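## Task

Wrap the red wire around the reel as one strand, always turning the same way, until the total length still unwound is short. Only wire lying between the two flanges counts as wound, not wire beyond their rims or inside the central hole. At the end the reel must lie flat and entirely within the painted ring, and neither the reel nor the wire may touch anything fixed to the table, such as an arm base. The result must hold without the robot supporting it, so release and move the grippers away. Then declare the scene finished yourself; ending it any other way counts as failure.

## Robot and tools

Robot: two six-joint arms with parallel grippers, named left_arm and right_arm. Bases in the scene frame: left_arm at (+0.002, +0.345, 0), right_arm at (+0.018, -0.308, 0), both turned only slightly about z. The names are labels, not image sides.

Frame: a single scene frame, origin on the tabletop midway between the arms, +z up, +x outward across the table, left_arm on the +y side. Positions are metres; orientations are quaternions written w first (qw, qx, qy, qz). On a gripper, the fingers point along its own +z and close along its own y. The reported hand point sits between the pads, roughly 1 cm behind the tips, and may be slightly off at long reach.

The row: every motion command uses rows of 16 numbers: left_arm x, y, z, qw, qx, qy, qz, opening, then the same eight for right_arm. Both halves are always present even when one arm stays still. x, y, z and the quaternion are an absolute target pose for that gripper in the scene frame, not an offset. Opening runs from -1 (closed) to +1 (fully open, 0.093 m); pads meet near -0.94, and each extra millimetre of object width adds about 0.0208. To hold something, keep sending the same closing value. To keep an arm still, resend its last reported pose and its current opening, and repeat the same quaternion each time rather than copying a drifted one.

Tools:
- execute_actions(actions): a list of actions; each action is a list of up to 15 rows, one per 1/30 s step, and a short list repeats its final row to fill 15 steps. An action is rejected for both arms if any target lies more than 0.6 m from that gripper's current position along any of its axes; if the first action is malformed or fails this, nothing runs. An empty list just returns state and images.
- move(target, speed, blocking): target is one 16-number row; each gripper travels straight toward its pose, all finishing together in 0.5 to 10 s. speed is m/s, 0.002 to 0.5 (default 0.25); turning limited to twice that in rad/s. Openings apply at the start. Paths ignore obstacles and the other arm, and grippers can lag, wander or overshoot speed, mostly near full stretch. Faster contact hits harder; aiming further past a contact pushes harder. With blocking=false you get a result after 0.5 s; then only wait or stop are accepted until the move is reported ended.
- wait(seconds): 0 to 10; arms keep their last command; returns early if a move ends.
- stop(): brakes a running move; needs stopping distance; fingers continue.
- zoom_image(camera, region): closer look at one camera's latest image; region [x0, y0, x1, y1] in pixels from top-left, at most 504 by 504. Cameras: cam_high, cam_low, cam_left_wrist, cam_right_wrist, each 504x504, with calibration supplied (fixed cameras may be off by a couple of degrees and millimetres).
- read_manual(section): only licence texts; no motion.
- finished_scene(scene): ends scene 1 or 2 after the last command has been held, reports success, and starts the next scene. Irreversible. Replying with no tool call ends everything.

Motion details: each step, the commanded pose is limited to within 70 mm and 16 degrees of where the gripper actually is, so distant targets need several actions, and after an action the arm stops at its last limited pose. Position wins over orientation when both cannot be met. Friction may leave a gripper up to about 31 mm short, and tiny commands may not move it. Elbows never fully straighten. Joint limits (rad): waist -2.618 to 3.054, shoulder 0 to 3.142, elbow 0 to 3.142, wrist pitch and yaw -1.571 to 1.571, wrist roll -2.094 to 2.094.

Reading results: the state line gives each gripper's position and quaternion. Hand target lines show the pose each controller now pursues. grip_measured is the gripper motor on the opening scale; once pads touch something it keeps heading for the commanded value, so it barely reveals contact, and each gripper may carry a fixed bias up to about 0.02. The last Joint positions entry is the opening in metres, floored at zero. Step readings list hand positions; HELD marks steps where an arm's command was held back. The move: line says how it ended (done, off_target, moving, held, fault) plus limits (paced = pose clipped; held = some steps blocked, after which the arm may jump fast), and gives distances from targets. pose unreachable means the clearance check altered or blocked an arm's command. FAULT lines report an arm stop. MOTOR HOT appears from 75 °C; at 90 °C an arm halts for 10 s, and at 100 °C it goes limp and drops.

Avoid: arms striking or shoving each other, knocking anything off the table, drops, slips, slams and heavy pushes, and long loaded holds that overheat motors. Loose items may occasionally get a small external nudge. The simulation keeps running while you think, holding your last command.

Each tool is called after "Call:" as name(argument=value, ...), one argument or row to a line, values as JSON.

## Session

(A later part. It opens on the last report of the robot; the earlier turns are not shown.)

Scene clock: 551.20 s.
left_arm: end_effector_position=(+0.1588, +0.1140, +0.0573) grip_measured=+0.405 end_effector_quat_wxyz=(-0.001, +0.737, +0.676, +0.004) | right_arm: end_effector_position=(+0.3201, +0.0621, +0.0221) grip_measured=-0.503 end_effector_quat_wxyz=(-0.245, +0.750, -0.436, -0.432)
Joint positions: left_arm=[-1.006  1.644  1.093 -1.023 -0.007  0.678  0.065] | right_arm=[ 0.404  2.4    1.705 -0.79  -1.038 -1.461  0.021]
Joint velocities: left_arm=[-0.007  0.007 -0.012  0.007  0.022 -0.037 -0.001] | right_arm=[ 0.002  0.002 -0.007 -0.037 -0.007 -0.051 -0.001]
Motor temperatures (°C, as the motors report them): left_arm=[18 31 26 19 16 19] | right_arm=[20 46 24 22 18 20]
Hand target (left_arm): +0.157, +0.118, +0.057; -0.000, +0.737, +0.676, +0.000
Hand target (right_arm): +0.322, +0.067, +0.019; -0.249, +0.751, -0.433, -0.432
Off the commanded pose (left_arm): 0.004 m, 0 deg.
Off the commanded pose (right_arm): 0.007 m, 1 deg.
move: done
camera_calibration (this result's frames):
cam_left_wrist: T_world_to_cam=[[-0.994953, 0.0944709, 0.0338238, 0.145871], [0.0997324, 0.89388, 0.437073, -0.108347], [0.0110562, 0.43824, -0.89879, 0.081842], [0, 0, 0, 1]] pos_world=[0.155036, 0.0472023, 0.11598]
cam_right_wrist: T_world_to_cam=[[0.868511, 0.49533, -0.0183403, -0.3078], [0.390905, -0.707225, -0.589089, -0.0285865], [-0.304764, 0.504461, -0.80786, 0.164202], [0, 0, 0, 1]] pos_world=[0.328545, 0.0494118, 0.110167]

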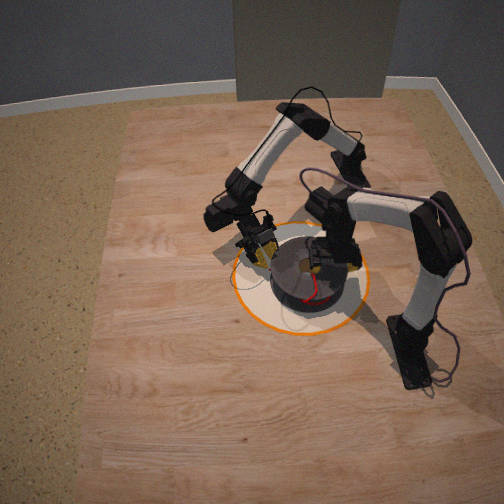

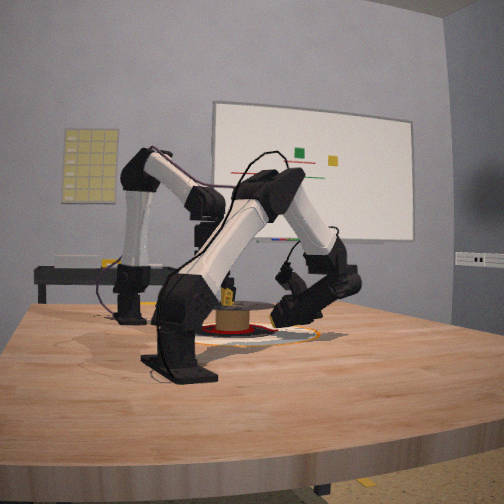

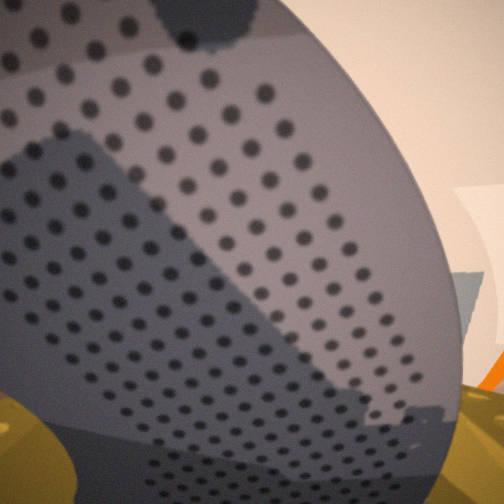

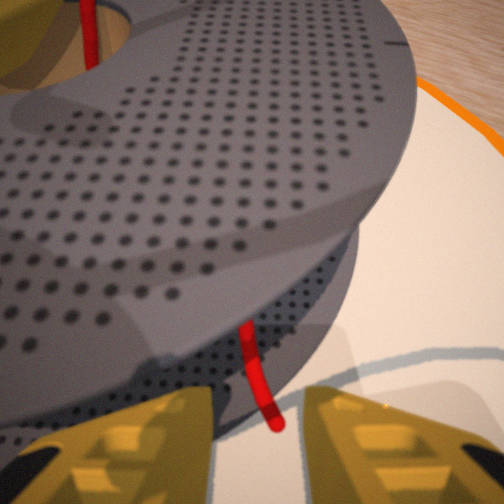

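Call:
move(
  target=[0.157,0.118,0.057,0,0.737,0.676,0,0.34, 0.319,0.080,0.020,0.25,-0.75,0.433,0.433,-0.5],
  speed=0.03,
)

Call:
move(
  target=[0.157,0.118,0.057,0,0.737,0.676,0,0.34, 0.319,0.078,0.004,0.25,-0.75,0.433,0.433,-0.5],
  speed=0.03,
)

Scene clock: 552.63 s.
left_arm: end_effector_position=(+0.1588, +0.1140, +0.0573) grip_measured=+0.405 end_effector_quat_wxyz=(-0.001, +0.737, +0.676, +0.004) | right_arm: end_effector_position=(+0.3168, +0.0723, +0.0227) grip_measured=-0.503 end_effector_quat_wxyz=(-0.245, +0.748, -0.438, -0.434)
Joint positions: left_arm=[-1.006  1.644  1.093 -1.023 -0.007  0.678  0.065] | right_arm=[ 0.427  2.4    1.705 -0.751 -1.038 -1.41   0.021]
Joint velocities: left_arm=[ 0.002 -0.017 -0.012 -0.007  0.037 -0.007  0.001] | right_arm=[-0.017 -0.007 -0.002  0.051 -0.022 -0.022  0.001]
Motor temperatures (°C, as the motors report them): left_arm=[18 31 25 19 16 19] | right_arm=[20 46 24 22 18 20]
Hand target (left_arm): +0.157, +0.118, +0.057; -0.000, +0.737, +0.676, +0.000
Hand target (right_arm): +0.319, +0.080, +0.020; -0.249, +0.750, -0.433, -0.433
Off the commanded pose (left_arm): 0.004 m, 0 deg.
Off the commanded pose (right_arm): 0.008 m, 1 deg.
move: done
camera_calibration (this result's frames):
cam_left_wrist: T_world_to_cam=[[-0.994953, 0.0944709, 0.0338238, 0.145871], [0.0997324, 0.89388, 0.437073, -0.108347], [0.0110562, 0.43824, -0.89879, 0.081842], [0, 0, 0, 1]] pos_world=[0.155036, 0.0472023, 0.11598]
cam_right_wrist: T_world_to_cam=[[0.869941, 0.492605, -0.023315, -0.310099], [0.385455, -0.708682, -0.590927, -0.0178308], [-0.307616, 0.505084, -0.806388, 0.159406], [0, 0, 0, 1]] pos_world=[0.325677, 0.0596063, 0.110777]

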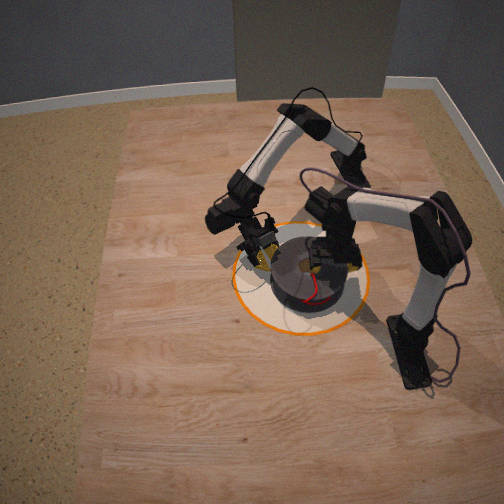

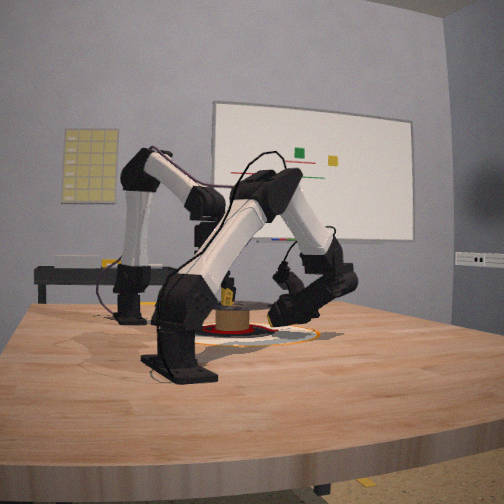

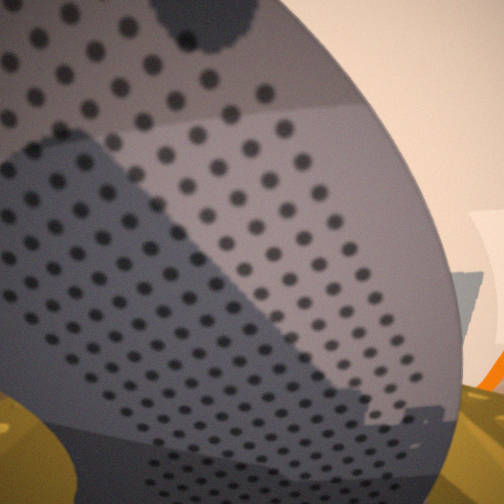

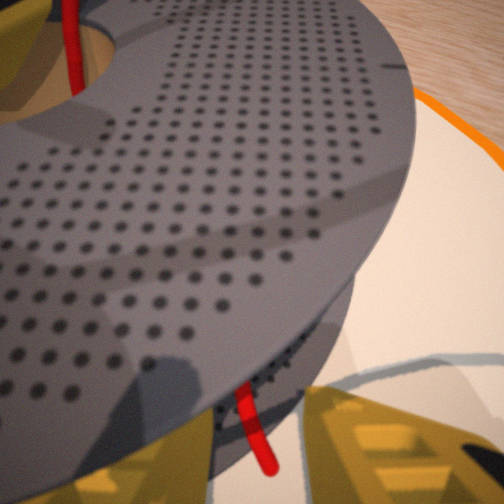

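Scene clock: 553.53 s.
left_arm: end_effector_position=(+0.1588, +0.1140, +0.0573) grip_measured=+0.405 end_effector_quat_wxyz=(-0.001, +0.736, +0.677, +0.004) | right_arm: end_effector_position=(+0.3198, +0.0746, +0.0113) grip_measured=-0.503 end_effector_quat_wxyz=(-0.250, +0.749, -0.435, -0.432)
Joint positions: left_arm=[-1.006  1.644  1.093 -1.023 -0.008  0.677  0.065] | right_arm=[ 0.427  2.428  1.705 -0.709 -1.04  -1.41   0.021]
Joint velocities: left_arm=[-0.002 -0.017 -0.002 -0.007  0.007  0.022  0.   ] | right_arm=[ 0.017  0.002 -0.007 -0.051  0.022  0.081  0.001]
Motor temperatures (°C, as the motors report them): left_arm=[18 31 25 19 16 19] | right_arm=[20 46 24 22 18 20]
Hand target (left_arm): +0.157, +0.118, +0.057; -0.000, +0.737, +0.676, +0.000
Hand target (right_arm): +0.319, +0.078, +0.004; -0.250, +0.750, -0.433, -0.433
Off the commanded pose (left_arm): 0.004 m, 0 deg.
Off the commanded pose (right_arm): 0.008 m, 0 deg.
move: done
camera_calibration (this result's frames):
cam_left_wrist: T_world_to_cam=[[-0.995071, 0.0933263, 0.0335208, 0.146087], [0.0985688, 0.893902, 0.437291, -0.108215], [0.0108465, 0.438439, -0.898695, 0.0818313], [0, 0, 0, 1]] pos_world=[0.155146, 0.0472217, 0.115966]
cam_right_wrist: T_world_to_cam=[[0.870047, 0.492856, -0.0105371, -0.314358], [0.391127, -0.703159, -0.593791, -0.0263296], [-0.300063, 0.512505, -0.80455, 0.14693], [0, 0, 0, 1]] pos_world=[0.327893, 0.0611168, 0.0992663]

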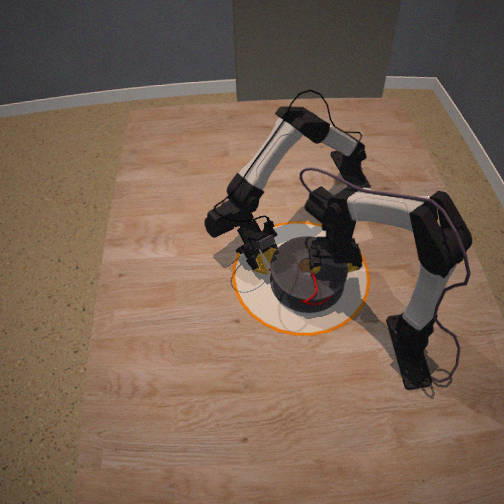

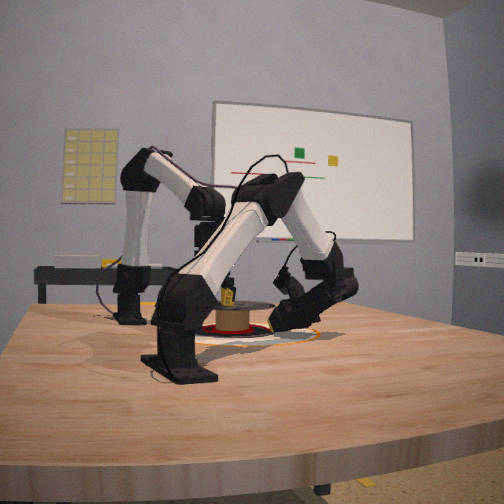

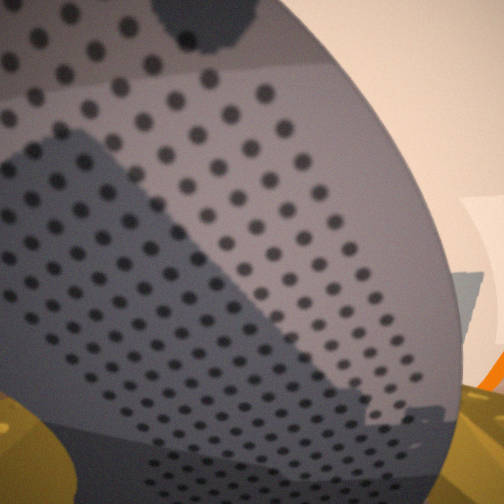

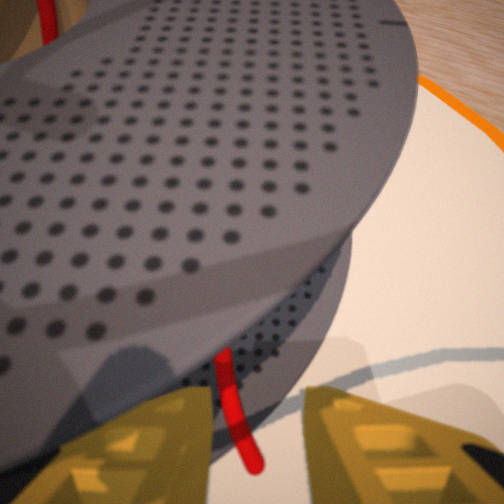

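Close, lift a touch, push in.

Call:
move(
  target=[0.157,0.118,0.057,0,0.737,0.676,0,0.34, 0.319,0.078,0.008,0.25,-0.75,0.433,0.433,-1],
  speed=0.03,
)

Call:
move(
  target=[0.157,0.118,0.057,0,0.737,0.676,0,0.34, 0.300,0.100,0.018,0.25,-0.75,0.433,0.433,-1],
  speed=0.025,
)

Scene clock: 554.73 s.
left_arm: end_effector_position=(+0.1588, +0.1140, +0.0573) grip_measured=+0.405 end_effector_quat_wxyz=(-0.001, +0.736, +0.677, +0.004) | right_arm: end_effector_position=(+0.3198, +0.0746, +0.0113) grip_measured=-0.993 end_effector_quat_wxyz=(-0.250, +0.749, -0.435, -0.432)
Joint positions: left_arm=[-1.006  1.644  1.093 -1.023 -0.008  0.676  0.065] | right_arm=[ 0.427  2.428  1.705 -0.709 -1.04  -1.41   0.   ]
Joint velocities: left_arm=[-0.022  0.017 -0.002 -0.051 -0.007 -0.051 -0.001] | right_arm=[-0.007 -0.012  0.012 -0.051  0.007 -0.051  0.   ]
Motor temperatures (°C, as the motors report them): left_arm=[18 31 25 19 16 19] | right_arm=[20 46 24 22 18 20]
Hand target (left_arm): +0.157, +0.118, +0.057; -0.000, +0.737, +0.676, +0.000
Hand target (right_arm): +0.319, +0.078, +0.008; -0.250, +0.750, -0.433, -0.433
Off the commanded pose (left_arm): 0.004 m, 0 deg.
Off the commanded pose (right_arm): 0.005 m, 0 deg.
move: done
camera_calibration (this result's frames):
cam_left_wrist: T_world_to_cam=[[-0.995107, 0.0929468, 0.033518, 0.146136], [0.0982266, 0.89394, 0.437289, -0.108165], [0.0106815, 0.438442, -0.898696, 0.0818572], [0, 0, 0, 1]] pos_world=[0.155172, 0.0472204, 0.115966]
cam_right_wrist: T_world_to_cam=[[0.870138, 0.492688, -0.0108671, -0.314371], [0.390822, -0.703331, -0.593788, -0.0262193], [-0.300195, 0.51243, -0.804548, 0.146978], [0, 0, 0, 1]] pos_world=[0.327916, 0.0611297, 0.0992662]

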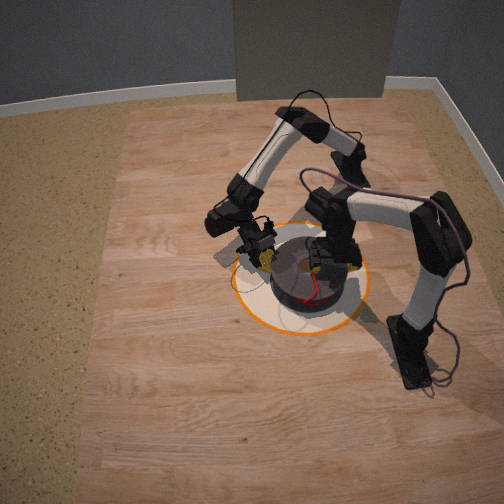

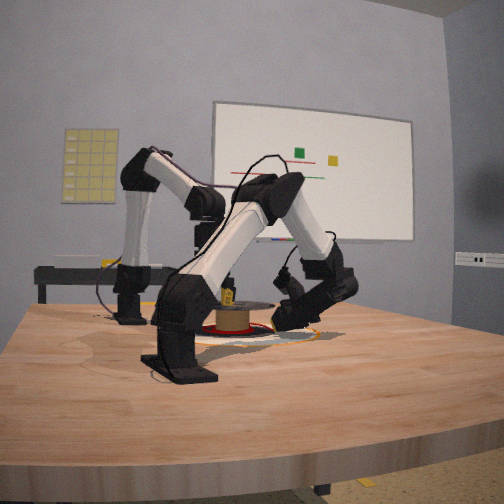

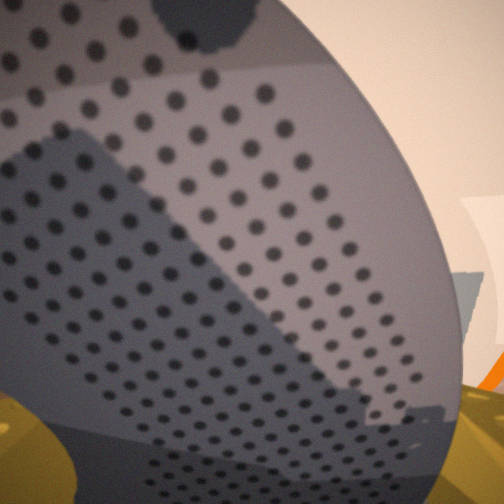

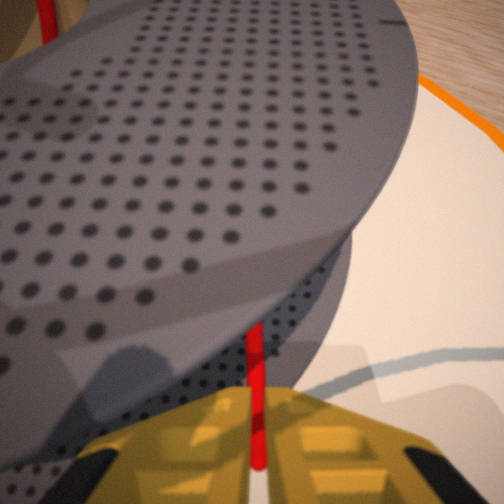

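Scene clock: 556.30 s.
left_arm: end_effector_position=(+0.1576, +0.1170, +0.0573) grip_measured=+0.405 end_effector_quat_wxyz=(-0.004, +0.733, +0.680, +0.006) | right_arm: end_effector_position=(+0.3141, +0.0907, +0.0119) grip_measured=-0.993 end_effector_quat_wxyz=(-0.251, +0.747, -0.445, -0.426)
Joint positions: left_arm=[-1.006  1.639  1.088 -1.03  -0.011  0.668  0.065] | right_arm=[ 0.466  2.411  1.677 -0.61  -1.018 -1.301  0.   ]
Joint velocities: left_arm=[-0.007  0.012 -0.012 -0.037 -0.007 -0.066 -0.001] | right_arm=[ 0.012  0.002 -0.012 -0.066  0.022 -0.007  0.   ]
Motor temperatures (°C, as the motors report them): left_arm=[18 31 25 19 16 19] | right_arm=[20 46 24 22 18 20]
Hand target (left_arm): +0.157, +0.118, +0.057; -0.000, +0.737, +0.676, +0.000
Hand target (right_arm): +0.300, +0.099, +0.017; -0.249, +0.751, -0.433, -0.432
Off the commanded pose (left_arm): 0.001 m, 1 deg.
Off the commanded pose (right_arm): 0.018 m, 2 deg.
move: off_target (right_arm)
camera_calibration (this result's frames):
cam_left_wrist: T_world_to_cam=[[-0.995814, 0.0843292, 0.035259, 0.145624], [0.0912008, 0.891017, 0.444715, -0.10969], [0.00608611, 0.446069, -0.894978, 0.0800981], [0, 0, 0, 1]] pos_world=[0.154531, 0.0497264, 0.115332]
cam_right_wrist: T_world_to_cam=[[0.879905, 0.474935, -0.0142417, -0.318766], [0.37811, -0.71804, -0.584338, -0.00710266], [-0.287749, 0.508777, -0.811385, 0.134012], [0, 0, 0, 1]] pos_world=[0.321731, 0.0781107, 0.100046]

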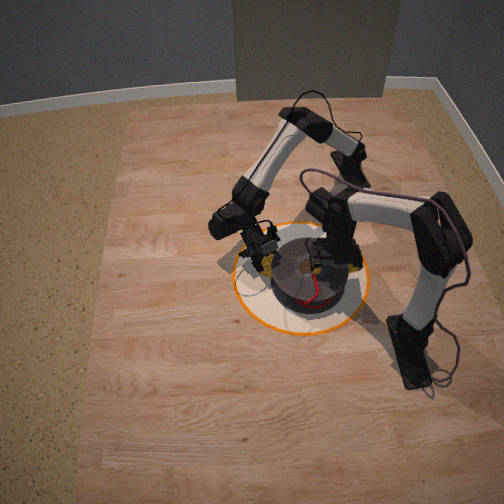

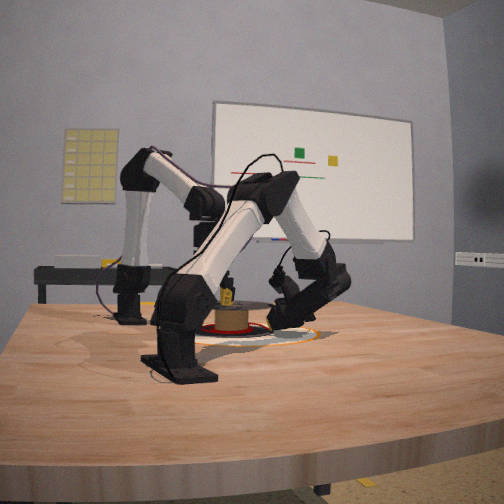

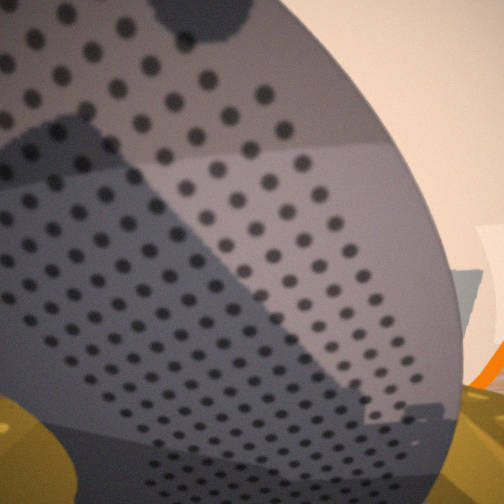

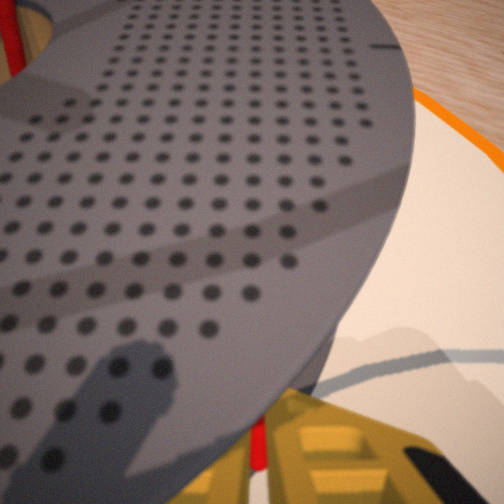

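Call:
move(
  target=[0.157,0.118,0.057,0,0.737,0.676,0,0.34, 0.314,0.090,0.012,0.25,-0.75,0.433,0.433,-0.6],
  speed=0.02,
)

Call:
move(
  target=[0.157,0.118,0.057,0,0.737,0.676,0,0.34, 0.345,0.035,0.035,0.25,-0.75,0.433,0.433,-0.6],
  speed=0.07,
)

Scene clock: 557.83 s.
left_arm: end_effector_position=(+0.1567, +0.1168, +0.0573) grip_measured=+0.405 end_effector_quat_wxyz=(-0.005, +0.737, +0.675, +0.007) | right_arm: end_effector_position=(+0.3166, +0.0890, +0.0116) grip_measured=-0.603 end_effector_quat_wxyz=(-0.257, +0.754, -0.435, -0.420)
Joint positions: left_arm=[-1.009  1.639  1.088 -1.031 -0.011  0.677  0.065] | right_arm=[ 0.461  2.413  1.684 -0.62  -1.014 -1.339  0.016]
Joint velocities: left_arm=[-0.002 -0.007  0.002  0.037  0.007 -0.022 -0.   ] | right_arm=[-0.012  0.012  0.037 -0.022  0.007  0.007 -0.   ]
Motor temperatures (°C, as the motors report them): left_arm=[18 31 25 19 16 19] | right_arm=[20 46 24 22 18 20]
Hand target (left_arm): +0.157, +0.118, +0.057; -0.000, +0.737, +0.676, +0.000
Hand target (right_arm): +0.314, +0.090, +0.012; -0.251, +0.749, -0.434, -0.433
Off the commanded pose (left_arm): 0.001 m, 1 deg.
Off the commanded pose (right_arm): 0.003 m, 2 deg.
move: done
camera_calibration (this result's frames):
cam_left_wrist: T_world_to_cam=[[-0.99472, 0.0960631, 0.0361184, 0.143207], [0.102072, 0.889439, 0.445511, -0.110964], [0.0106721, 0.446846, -0.894547, 0.07938], [0, 0, 0, 1]] pos_world=[0.15293, 0.0494679, 0.115272]
cam_right_wrist: T_world_to_cam=[[0.873611, 0.486439, 0.0134275, -0.319476], [0.402939, -0.707629, -0.580432, -0.0183263], [-0.272843, 0.512483, -0.814198, 0.130376], [0, 0, 0, 1]] pos_world=[0.322055, 0.075622, 0.0998047]

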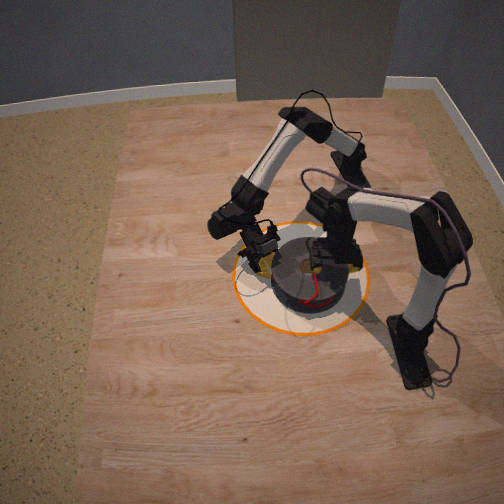

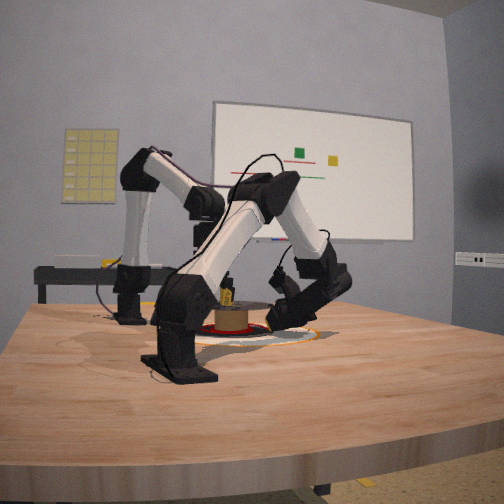

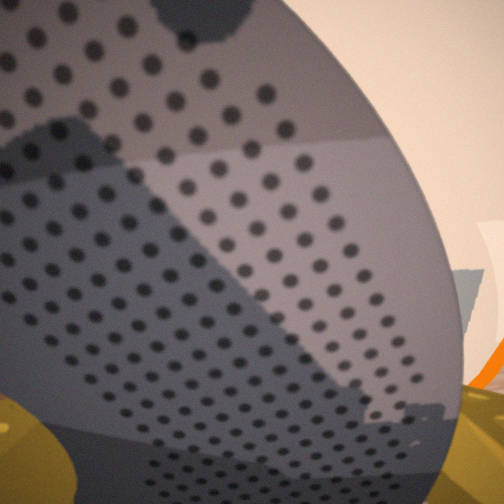

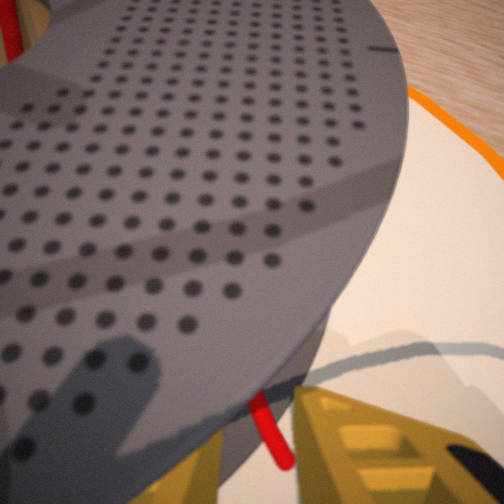

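Scene clock: 559.57 s.
left_arm: end_effector_position=(+0.1570, +0.1163, +0.0573) grip_measured=+0.405 end_effector_quat_wxyz=(-0.004, +0.738, +0.675, +0.006) | right_arm: end_effector_position=(+0.3428, +0.0360, +0.0364) grip_measured=-0.603 end_effector_quat_wxyz=(-0.251, +0.752, -0.433, -0.429)
Joint positions: left_arm=[-1.009  1.639  1.088 -1.029 -0.011  0.677  0.065] | right_arm=[ 0.329  2.425  1.815 -0.988 -1.04  -1.611  0.016]
Joint velocities: left_arm=[ 0.007 -0.027 -0.017  0.066 -0.007 -0.066  0.   ] | right_arm=[-0.007 -0.012  0.022 -0.051 -0.051 -0.007  0.   ]
Motor temperatures (°C, as the motors report them): left_arm=[18 31 25 19 16 19] | right_arm=[20 46 24 22 18 20]
Hand target (left_arm): +0.157, +0.118, +0.057; -0.000, +0.737, +0.676, +0.000
Hand target (right_arm): +0.346, +0.036, +0.036; -0.253, +0.748, -0.433, -0.434
Off the commanded pose (left_arm): 0.002 m, 1 deg.
Off the commanded pose (right_arm): 0.003 m, 1 deg.
move: done
camera_calibration (this result's frames):
cam_left_wrist: T_world_to_cam=[[-0.994728, 0.0965098, 0.0346766, 0.14359], [0.101849, 0.890246, 0.443948, -0.110551], [0.0119747, 0.445139, -0.895381, 0.0796192], [0, 0, 0, 1]] pos_world=[0.153139, 0.0491184, 0.115389]
cam_right_wrist: T_world_to_cam=[[0.868608, 0.495494, -0.00237756, -0.314927], [0.399018, -0.702313, -0.589525, -0.0504801], [-0.293776, 0.511118, -0.807746, 0.191907], [0, 0, 0, 1]] pos_world=[0.350068, 0.0225044, 0.124504]

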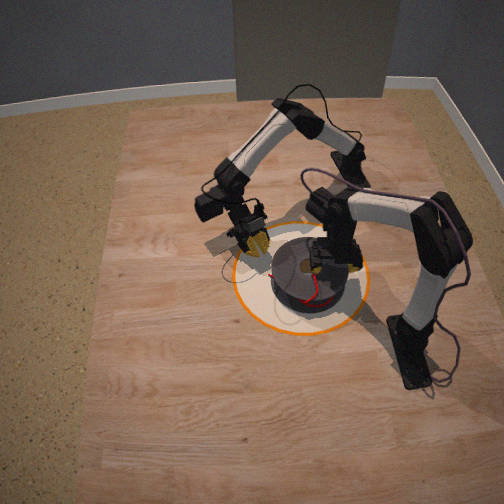

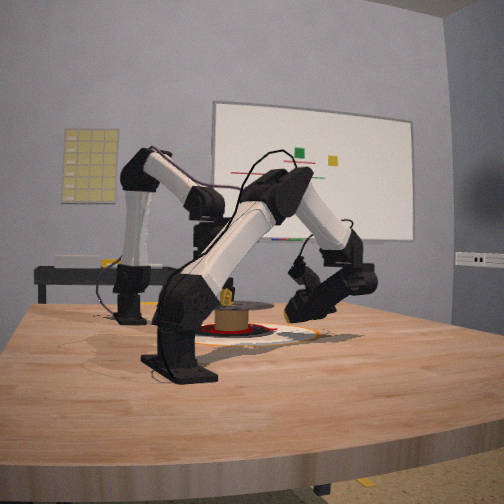

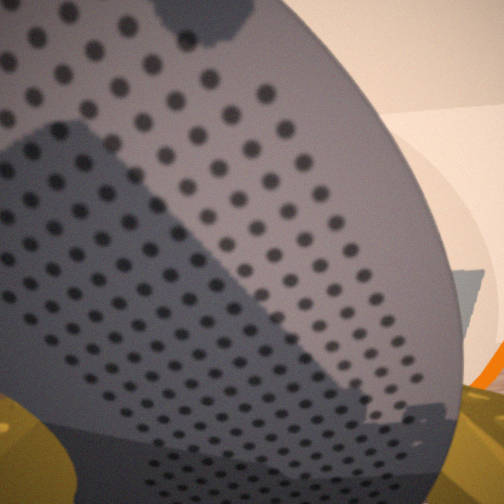

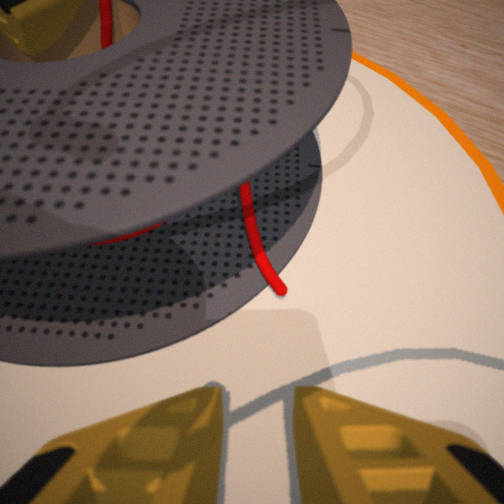

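Call:
zoom_image(
  camera="cam_high",
  region=[230, 220, 380, 340],
)

Call:
zoom_image(
  camera="cam_low",
  region=[170, 270, 330, 360],
)

Region (230, 220, 380, 340) of cam_high's 504x504 image, scaled by 3.360, with more detail than that image has; it fills the top 403 rows of this view, and the rest is white.

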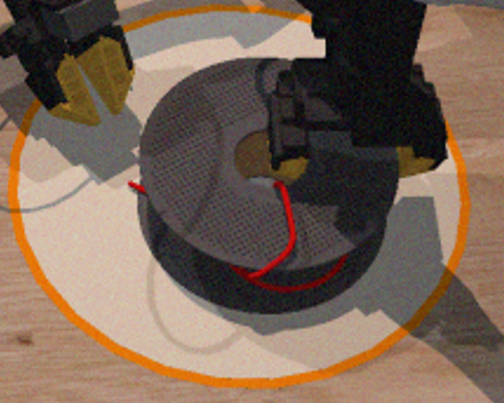

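Region (170, 270, 330, 360) of cam_low's 504x504 image, scaled by 3.150, with more detail than that image has; it fills the top 284 rows of this view, and the rest is white.

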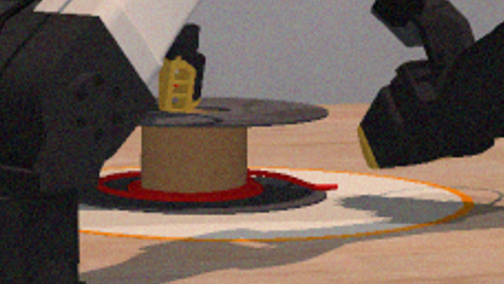

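Call:
move(
  target=[0.157,0.117,0.057,0,0.737,0.676,0,1.0, 0.36,-0.02,0.08,0.25,-0.75,0.433,0.433,-0.6],
  speed=0.15,
)

Call:
move(
  target=[0.157,0.117,0.11,0,0.737,0.676,0,1.0, 0.36,-0.02,0.08,0.25,-0.75,0.433,0.433,-0.6],
  speed=0.12,
)

Call:
move(
  target=[0.213,0.150,0.11,0,0.6626,0.749,0,-0.3, 0.36,-0.02,0.08,0.25,-0.75,0.433,0.433,-0.6],
  speed=0.12,
)

Scene clock: 570.33 s.
left_arm: end_effector_position=(+0.1571, +0.1162, +0.0573) grip_measured=+0.991 end_effector_quat_wxyz=(-0.003, +0.738, +0.675, +0.006) | right_arm: end_effector_position=(+0.3590, -0.0182, +0.0786) grip_measured=-0.603 end_effector_quat_wxyz=(-0.253, +0.746, -0.435, -0.437)
Joint positions: left_arm=[-1.009  1.639  1.088 -1.028 -0.011  0.678  0.093] | right_arm=[ 0.2    2.412  1.945 -1.355 -1.04  -1.857  0.016]
Joint velocities: left_arm=[-0.017 -0.002 -0.002 -0.007 -0.066 -0.037 -0.001] | right_arm=[-0.002  0.002 -0.007 -0.051  0.007 -0.125 -0.001]
Motor temperatures (°C, as the motors report them): left_arm=[18 31 25 19 16 19] | right_arm=[20 46 25 21 18 20]
Hand target (left_arm): +0.157, +0.117, +0.057; -0.000, +0.737, +0.676, +0.000
Hand target (right_arm): +0.361, -0.019, +0.081; -0.252, +0.749, -0.433, -0.434
Off the commanded pose (left_arm): 0.001 m, 1 deg.
Off the commanded pose (right_arm): 0.002 m, 1 deg.
move: done
camera_calibration (this result's frames):
cam_left_wrist: T_world_to_cam=[[-0.994631, 0.0976697, 0.0342099, 0.143584], [0.102687, 0.890408, 0.443429, -0.110545], [0.0128489, 0.444561, -0.895656, 0.0796304], [0, 0, 0, 1]] pos_world=[0.153141, 0.0490058, 0.115428]
cam_right_wrist: T_world_to_cam=[[0.871081, 0.490984, -0.0123706, -0.30227], [0.384824, -0.697952, -0.603965, -0.0637803], [-0.305171, 0.521341, -0.796915, 0.261853], [0, 0, 0, 1]] pos_world=[0.367756, -0.0326209, 0.166415]

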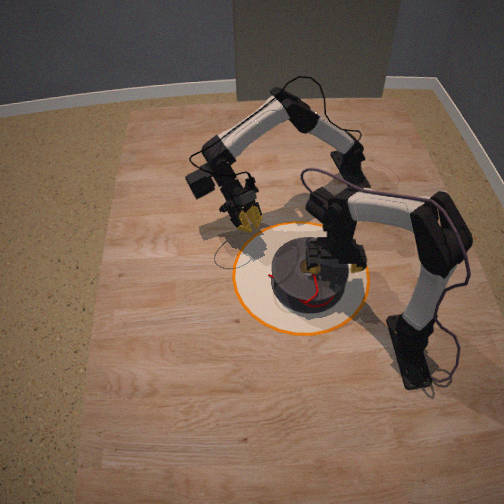

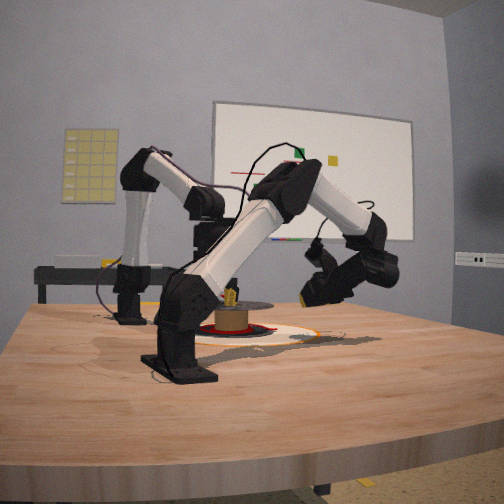

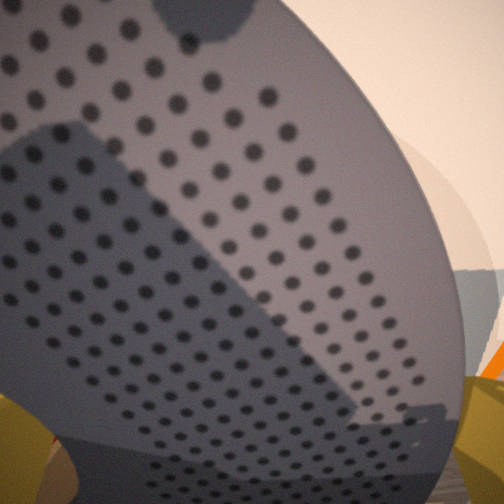

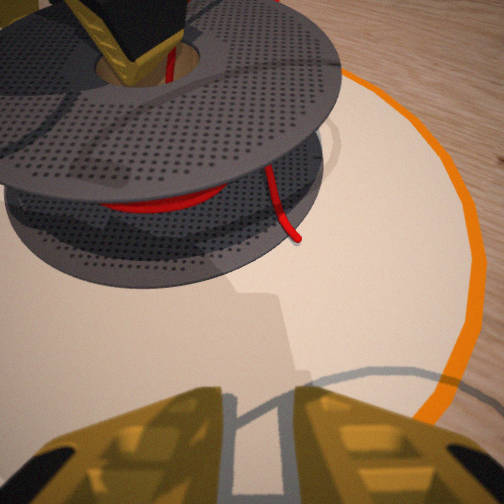

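Scene clock: 571.37 s.
left_arm: end_effector_position=(+0.1567, +0.1169, +0.1012) grip_measured=+0.991 end_effector_quat_wxyz=(-0.007, +0.738, +0.675, +0.007) | right_arm: end_effector_position=(+0.3587, -0.0184, +0.0786) grip_measured=-0.603 end_effector_quat_wxyz=(-0.253, +0.747, -0.433, -0.437)
Joint positions: left_arm=[-1.009  1.605  1.231 -1.212 -0.011  0.679  0.093] | right_arm=[ 0.2    2.412  1.945 -1.357 -1.039 -1.862  0.016]
Joint velocities: left_arm=[ 0.012  0.007  0.022 -0.081 -0.037 -0.051  0.001] | right_arm=[-0.012  0.002  0.007  0.037 -0.037 -0.037 -0.   ]
Motor temperatures (°C, as the motors report them): left_arm=[18 31 25 19 16 19] | right_arm=[20 47 25 21 18 20]
Hand target (left_arm): +0.157, +0.117, +0.110; +0.000, +0.737, +0.676, +0.000
Hand target (right_arm): +0.360, -0.020, +0.080; -0.250, +0.750, -0.433, -0.433
Off the commanded pose (left_arm): 0.009 m, 1 deg.
Off the commanded pose (right_arm): 0.003 m, 1 deg.
move: done
camera_calibration (this result's frames):
cam_left_wrist: T_world_to_cam=[[-0.994446, 0.097829, 0.038809, 0.141023], [0.104824, 0.88768, 0.44837, -0.131145], [0.00941365, 0.449948, -0.893005, 0.11834], [0, 0, 0, 1]] pos_world=[0.152873, 0.0493721, 0.159007]
cam_right_wrist: T_world_to_cam=[[0.869726, 0.49344, -0.00970856, -0.30162], [0.388313, -0.696307, -0.60363, -0.0650653], [-0.304615, 0.521223, -0.797205, 0.261658], [0, 0, 0, 1]] pos_world=[0.367298, -0.0328561, 0.166392]

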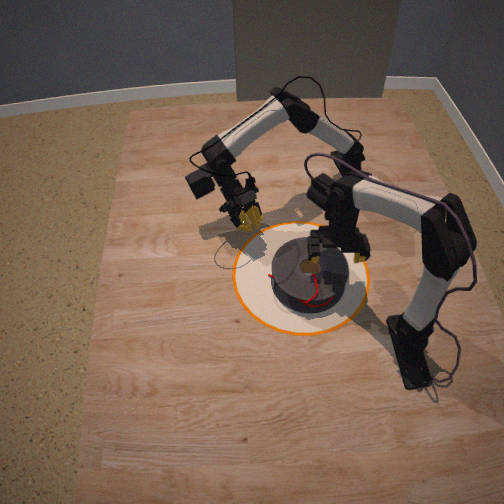

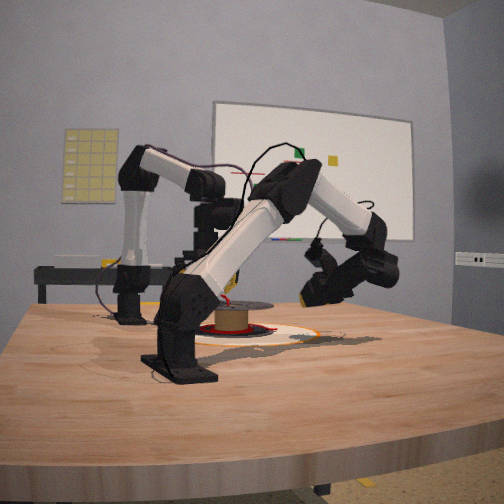

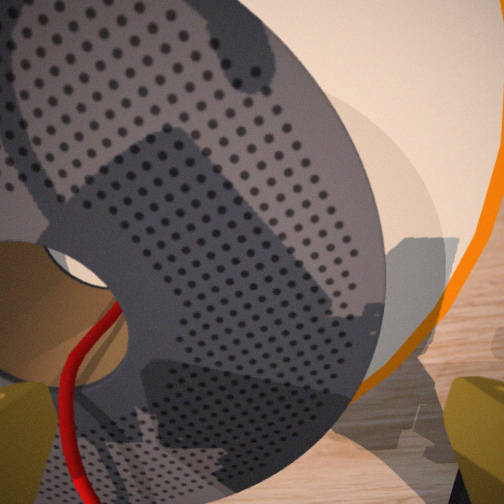

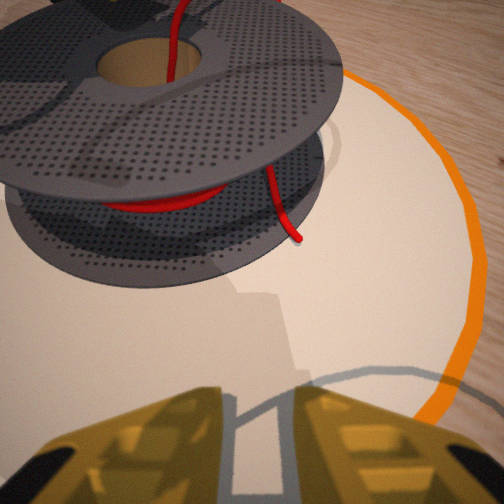

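Scene clock: 572.60 s.
left_arm: end_effector_position=(+0.2128, +0.1493, +0.1129) grip_measured=-0.298 end_effector_quat_wxyz=(+0.014, +0.662, +0.749, +0.005) | right_arm: end_effector_position=(+0.3587, -0.0184, +0.0786) grip_measured=-0.603 end_effector_quat_wxyz=(-0.253, +0.747, -0.433, -0.437)
Joint positions: left_arm=[-0.782  1.605  1.277 -1.214 -0.011  0.694  0.031] | right_arm=[ 0.2    2.412  1.945 -1.357 -1.039 -1.862  0.016]
Joint velocities: left_arm=[ 0.002 -0.007 -0.007 -0.066  0.007 -0.022  0.   ] | right_arm=[-0.007  0.012 -0.017 -0.022  0.007  0.007 -0.001]
Motor temperatures (°C, as the motors report them): left_arm=[18 31 26 19 16 19] | right_arm=[20 47 25 21 18 20]
Hand target (left_arm): +0.213, +0.148, +0.110; +0.001, +0.662, +0.749, -0.000
Hand target (right_arm): +0.360, -0.020, +0.080; -0.250, +0.750, -0.433, -0.433
Off the commanded pose (left_arm): 0.003 m, 2 deg.
Off the commanded pose (right_arm): 0.003 m, 1 deg.
move: done
camera_calibration (this result's frames):
cam_left_wrist: T_world_to_cam=[[-0.993498, -0.113308, 0.0111026, 0.227636], [-0.0983422, 0.903213, 0.417774, -0.126659], [-0.0573651, 0.413966, -0.908483, 0.134942], [0, 0, 0, 1]] pos_world=[0.221441, 0.0843313, 0.17298]
cam_right_wrist: T_world_to_cam=[[0.869726, 0.49344, -0.00970856, -0.30162], [0.388313, -0.696307, -0.60363, -0.0650653], [-0.304615, 0.521223, -0.797205, 0.261658], [0, 0, 0, 1]] pos_world=[0.367298, -0.0328561, 0.166392]

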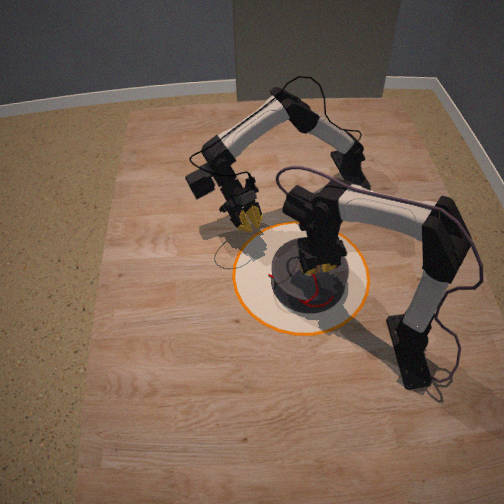

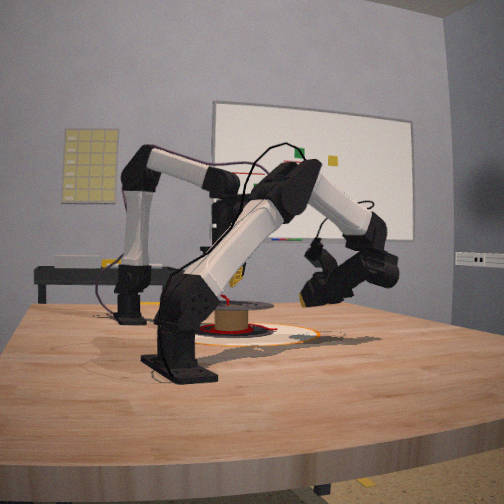

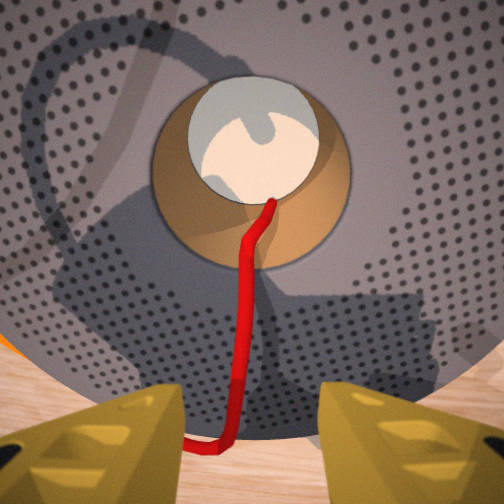

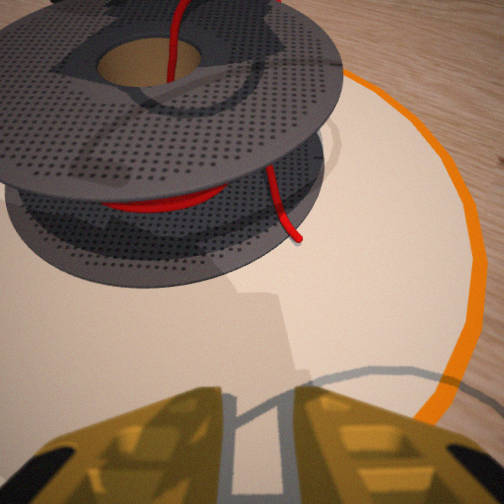

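Call:
move(
  target=[0.213,0.150,0.062,0,0.6626,0.749,0,-0.3, 0.36,-0.02,0.08,0.25,-0.75,0.433,0.433,-0.6],
  speed=0.04,
)

Scene clock: 574.90 s.
left_arm: end_effector_position=(+0.2110, +0.1510, +0.0758) grip_measured=-0.298 end_effector_quat_wxyz=(+0.004, +0.664, +0.748, +0.005) | right_arm: end_effector_position=(+0.3587, -0.0184, +0.0786) grip_measured=-0.603 end_effector_quat_wxyz=(-0.253, +0.747, -0.433, -0.437)
Joint positions: left_arm=[-0.782  1.637  1.162 -1.087 -0.011  0.698  0.031] | right_arm=[ 0.2    2.412  1.945 -1.357 -1.039 -1.862  0.016]
Joint velocities: left_arm=[-0.002 -0.017  0.002  0.022  0.022 -0.022 -0.   ] | right_arm=[-0.007 -0.022  0.012 -0.037  0.037  0.007  0.001]
Motor temperatures (°C, as the motors report them): left_arm=[18 31 26 19 16 19] | right_arm=[20 47 25 21 18 20]
Hand target (left_arm): +0.213, +0.150, +0.063; +0.000, +0.662, +0.749, +0.000
Hand target (right_arm): +0.360, -0.020, +0.080; -0.250, +0.750, -0.433, -0.433
Off the commanded pose (left_arm): 0.014 m, 1 deg.
Off the commanded pose (right_arm): 0.003 m, 1 deg.
move: off_target (left_arm)
camera_calibration (this result's frames):
cam_left_wrist: T_world_to_cam=[[-0.993754, -0.109, 0.023926, 0.22492], [-0.0880911, 0.897832, 0.431437, -0.115236], [-0.068508, 0.426634, -0.901826, 0.100444], [0, 0, 0, 1]] pos_world=[0.220245, 0.0851256, 0.134919]
cam_right_wrist: T_world_to_cam=[[0.869726, 0.49344, -0.00970856, -0.30162], [0.388313, -0.696307, -0.60363, -0.0650653], [-0.304615, 0.521223, -0.797205, 0.261658], [0, 0, 0, 1]] pos_world=[0.367298, -0.0328561, 0.166392]

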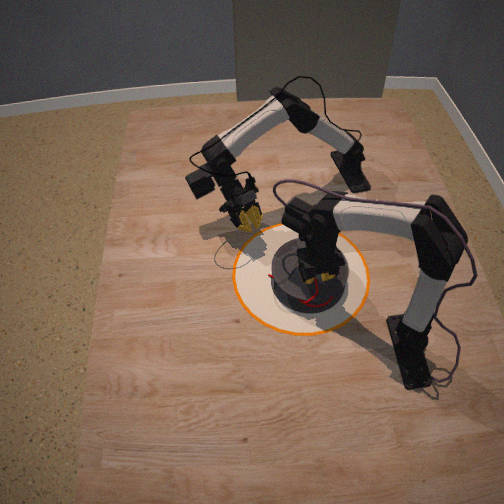

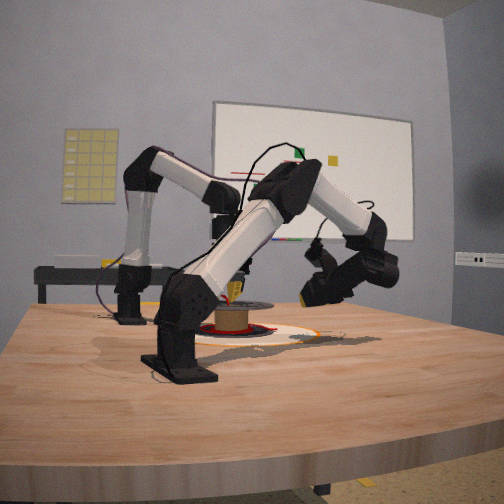

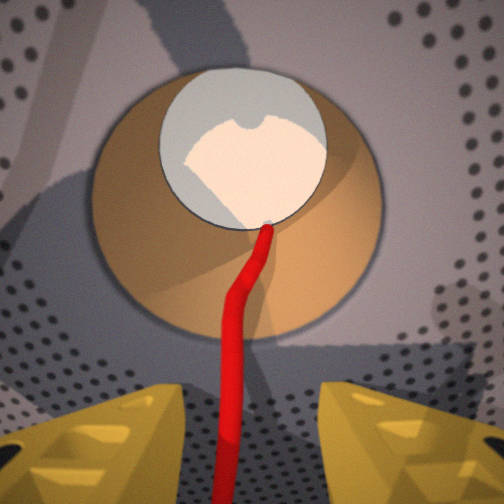

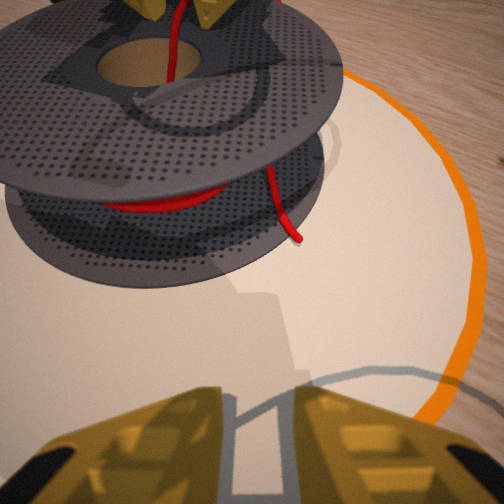

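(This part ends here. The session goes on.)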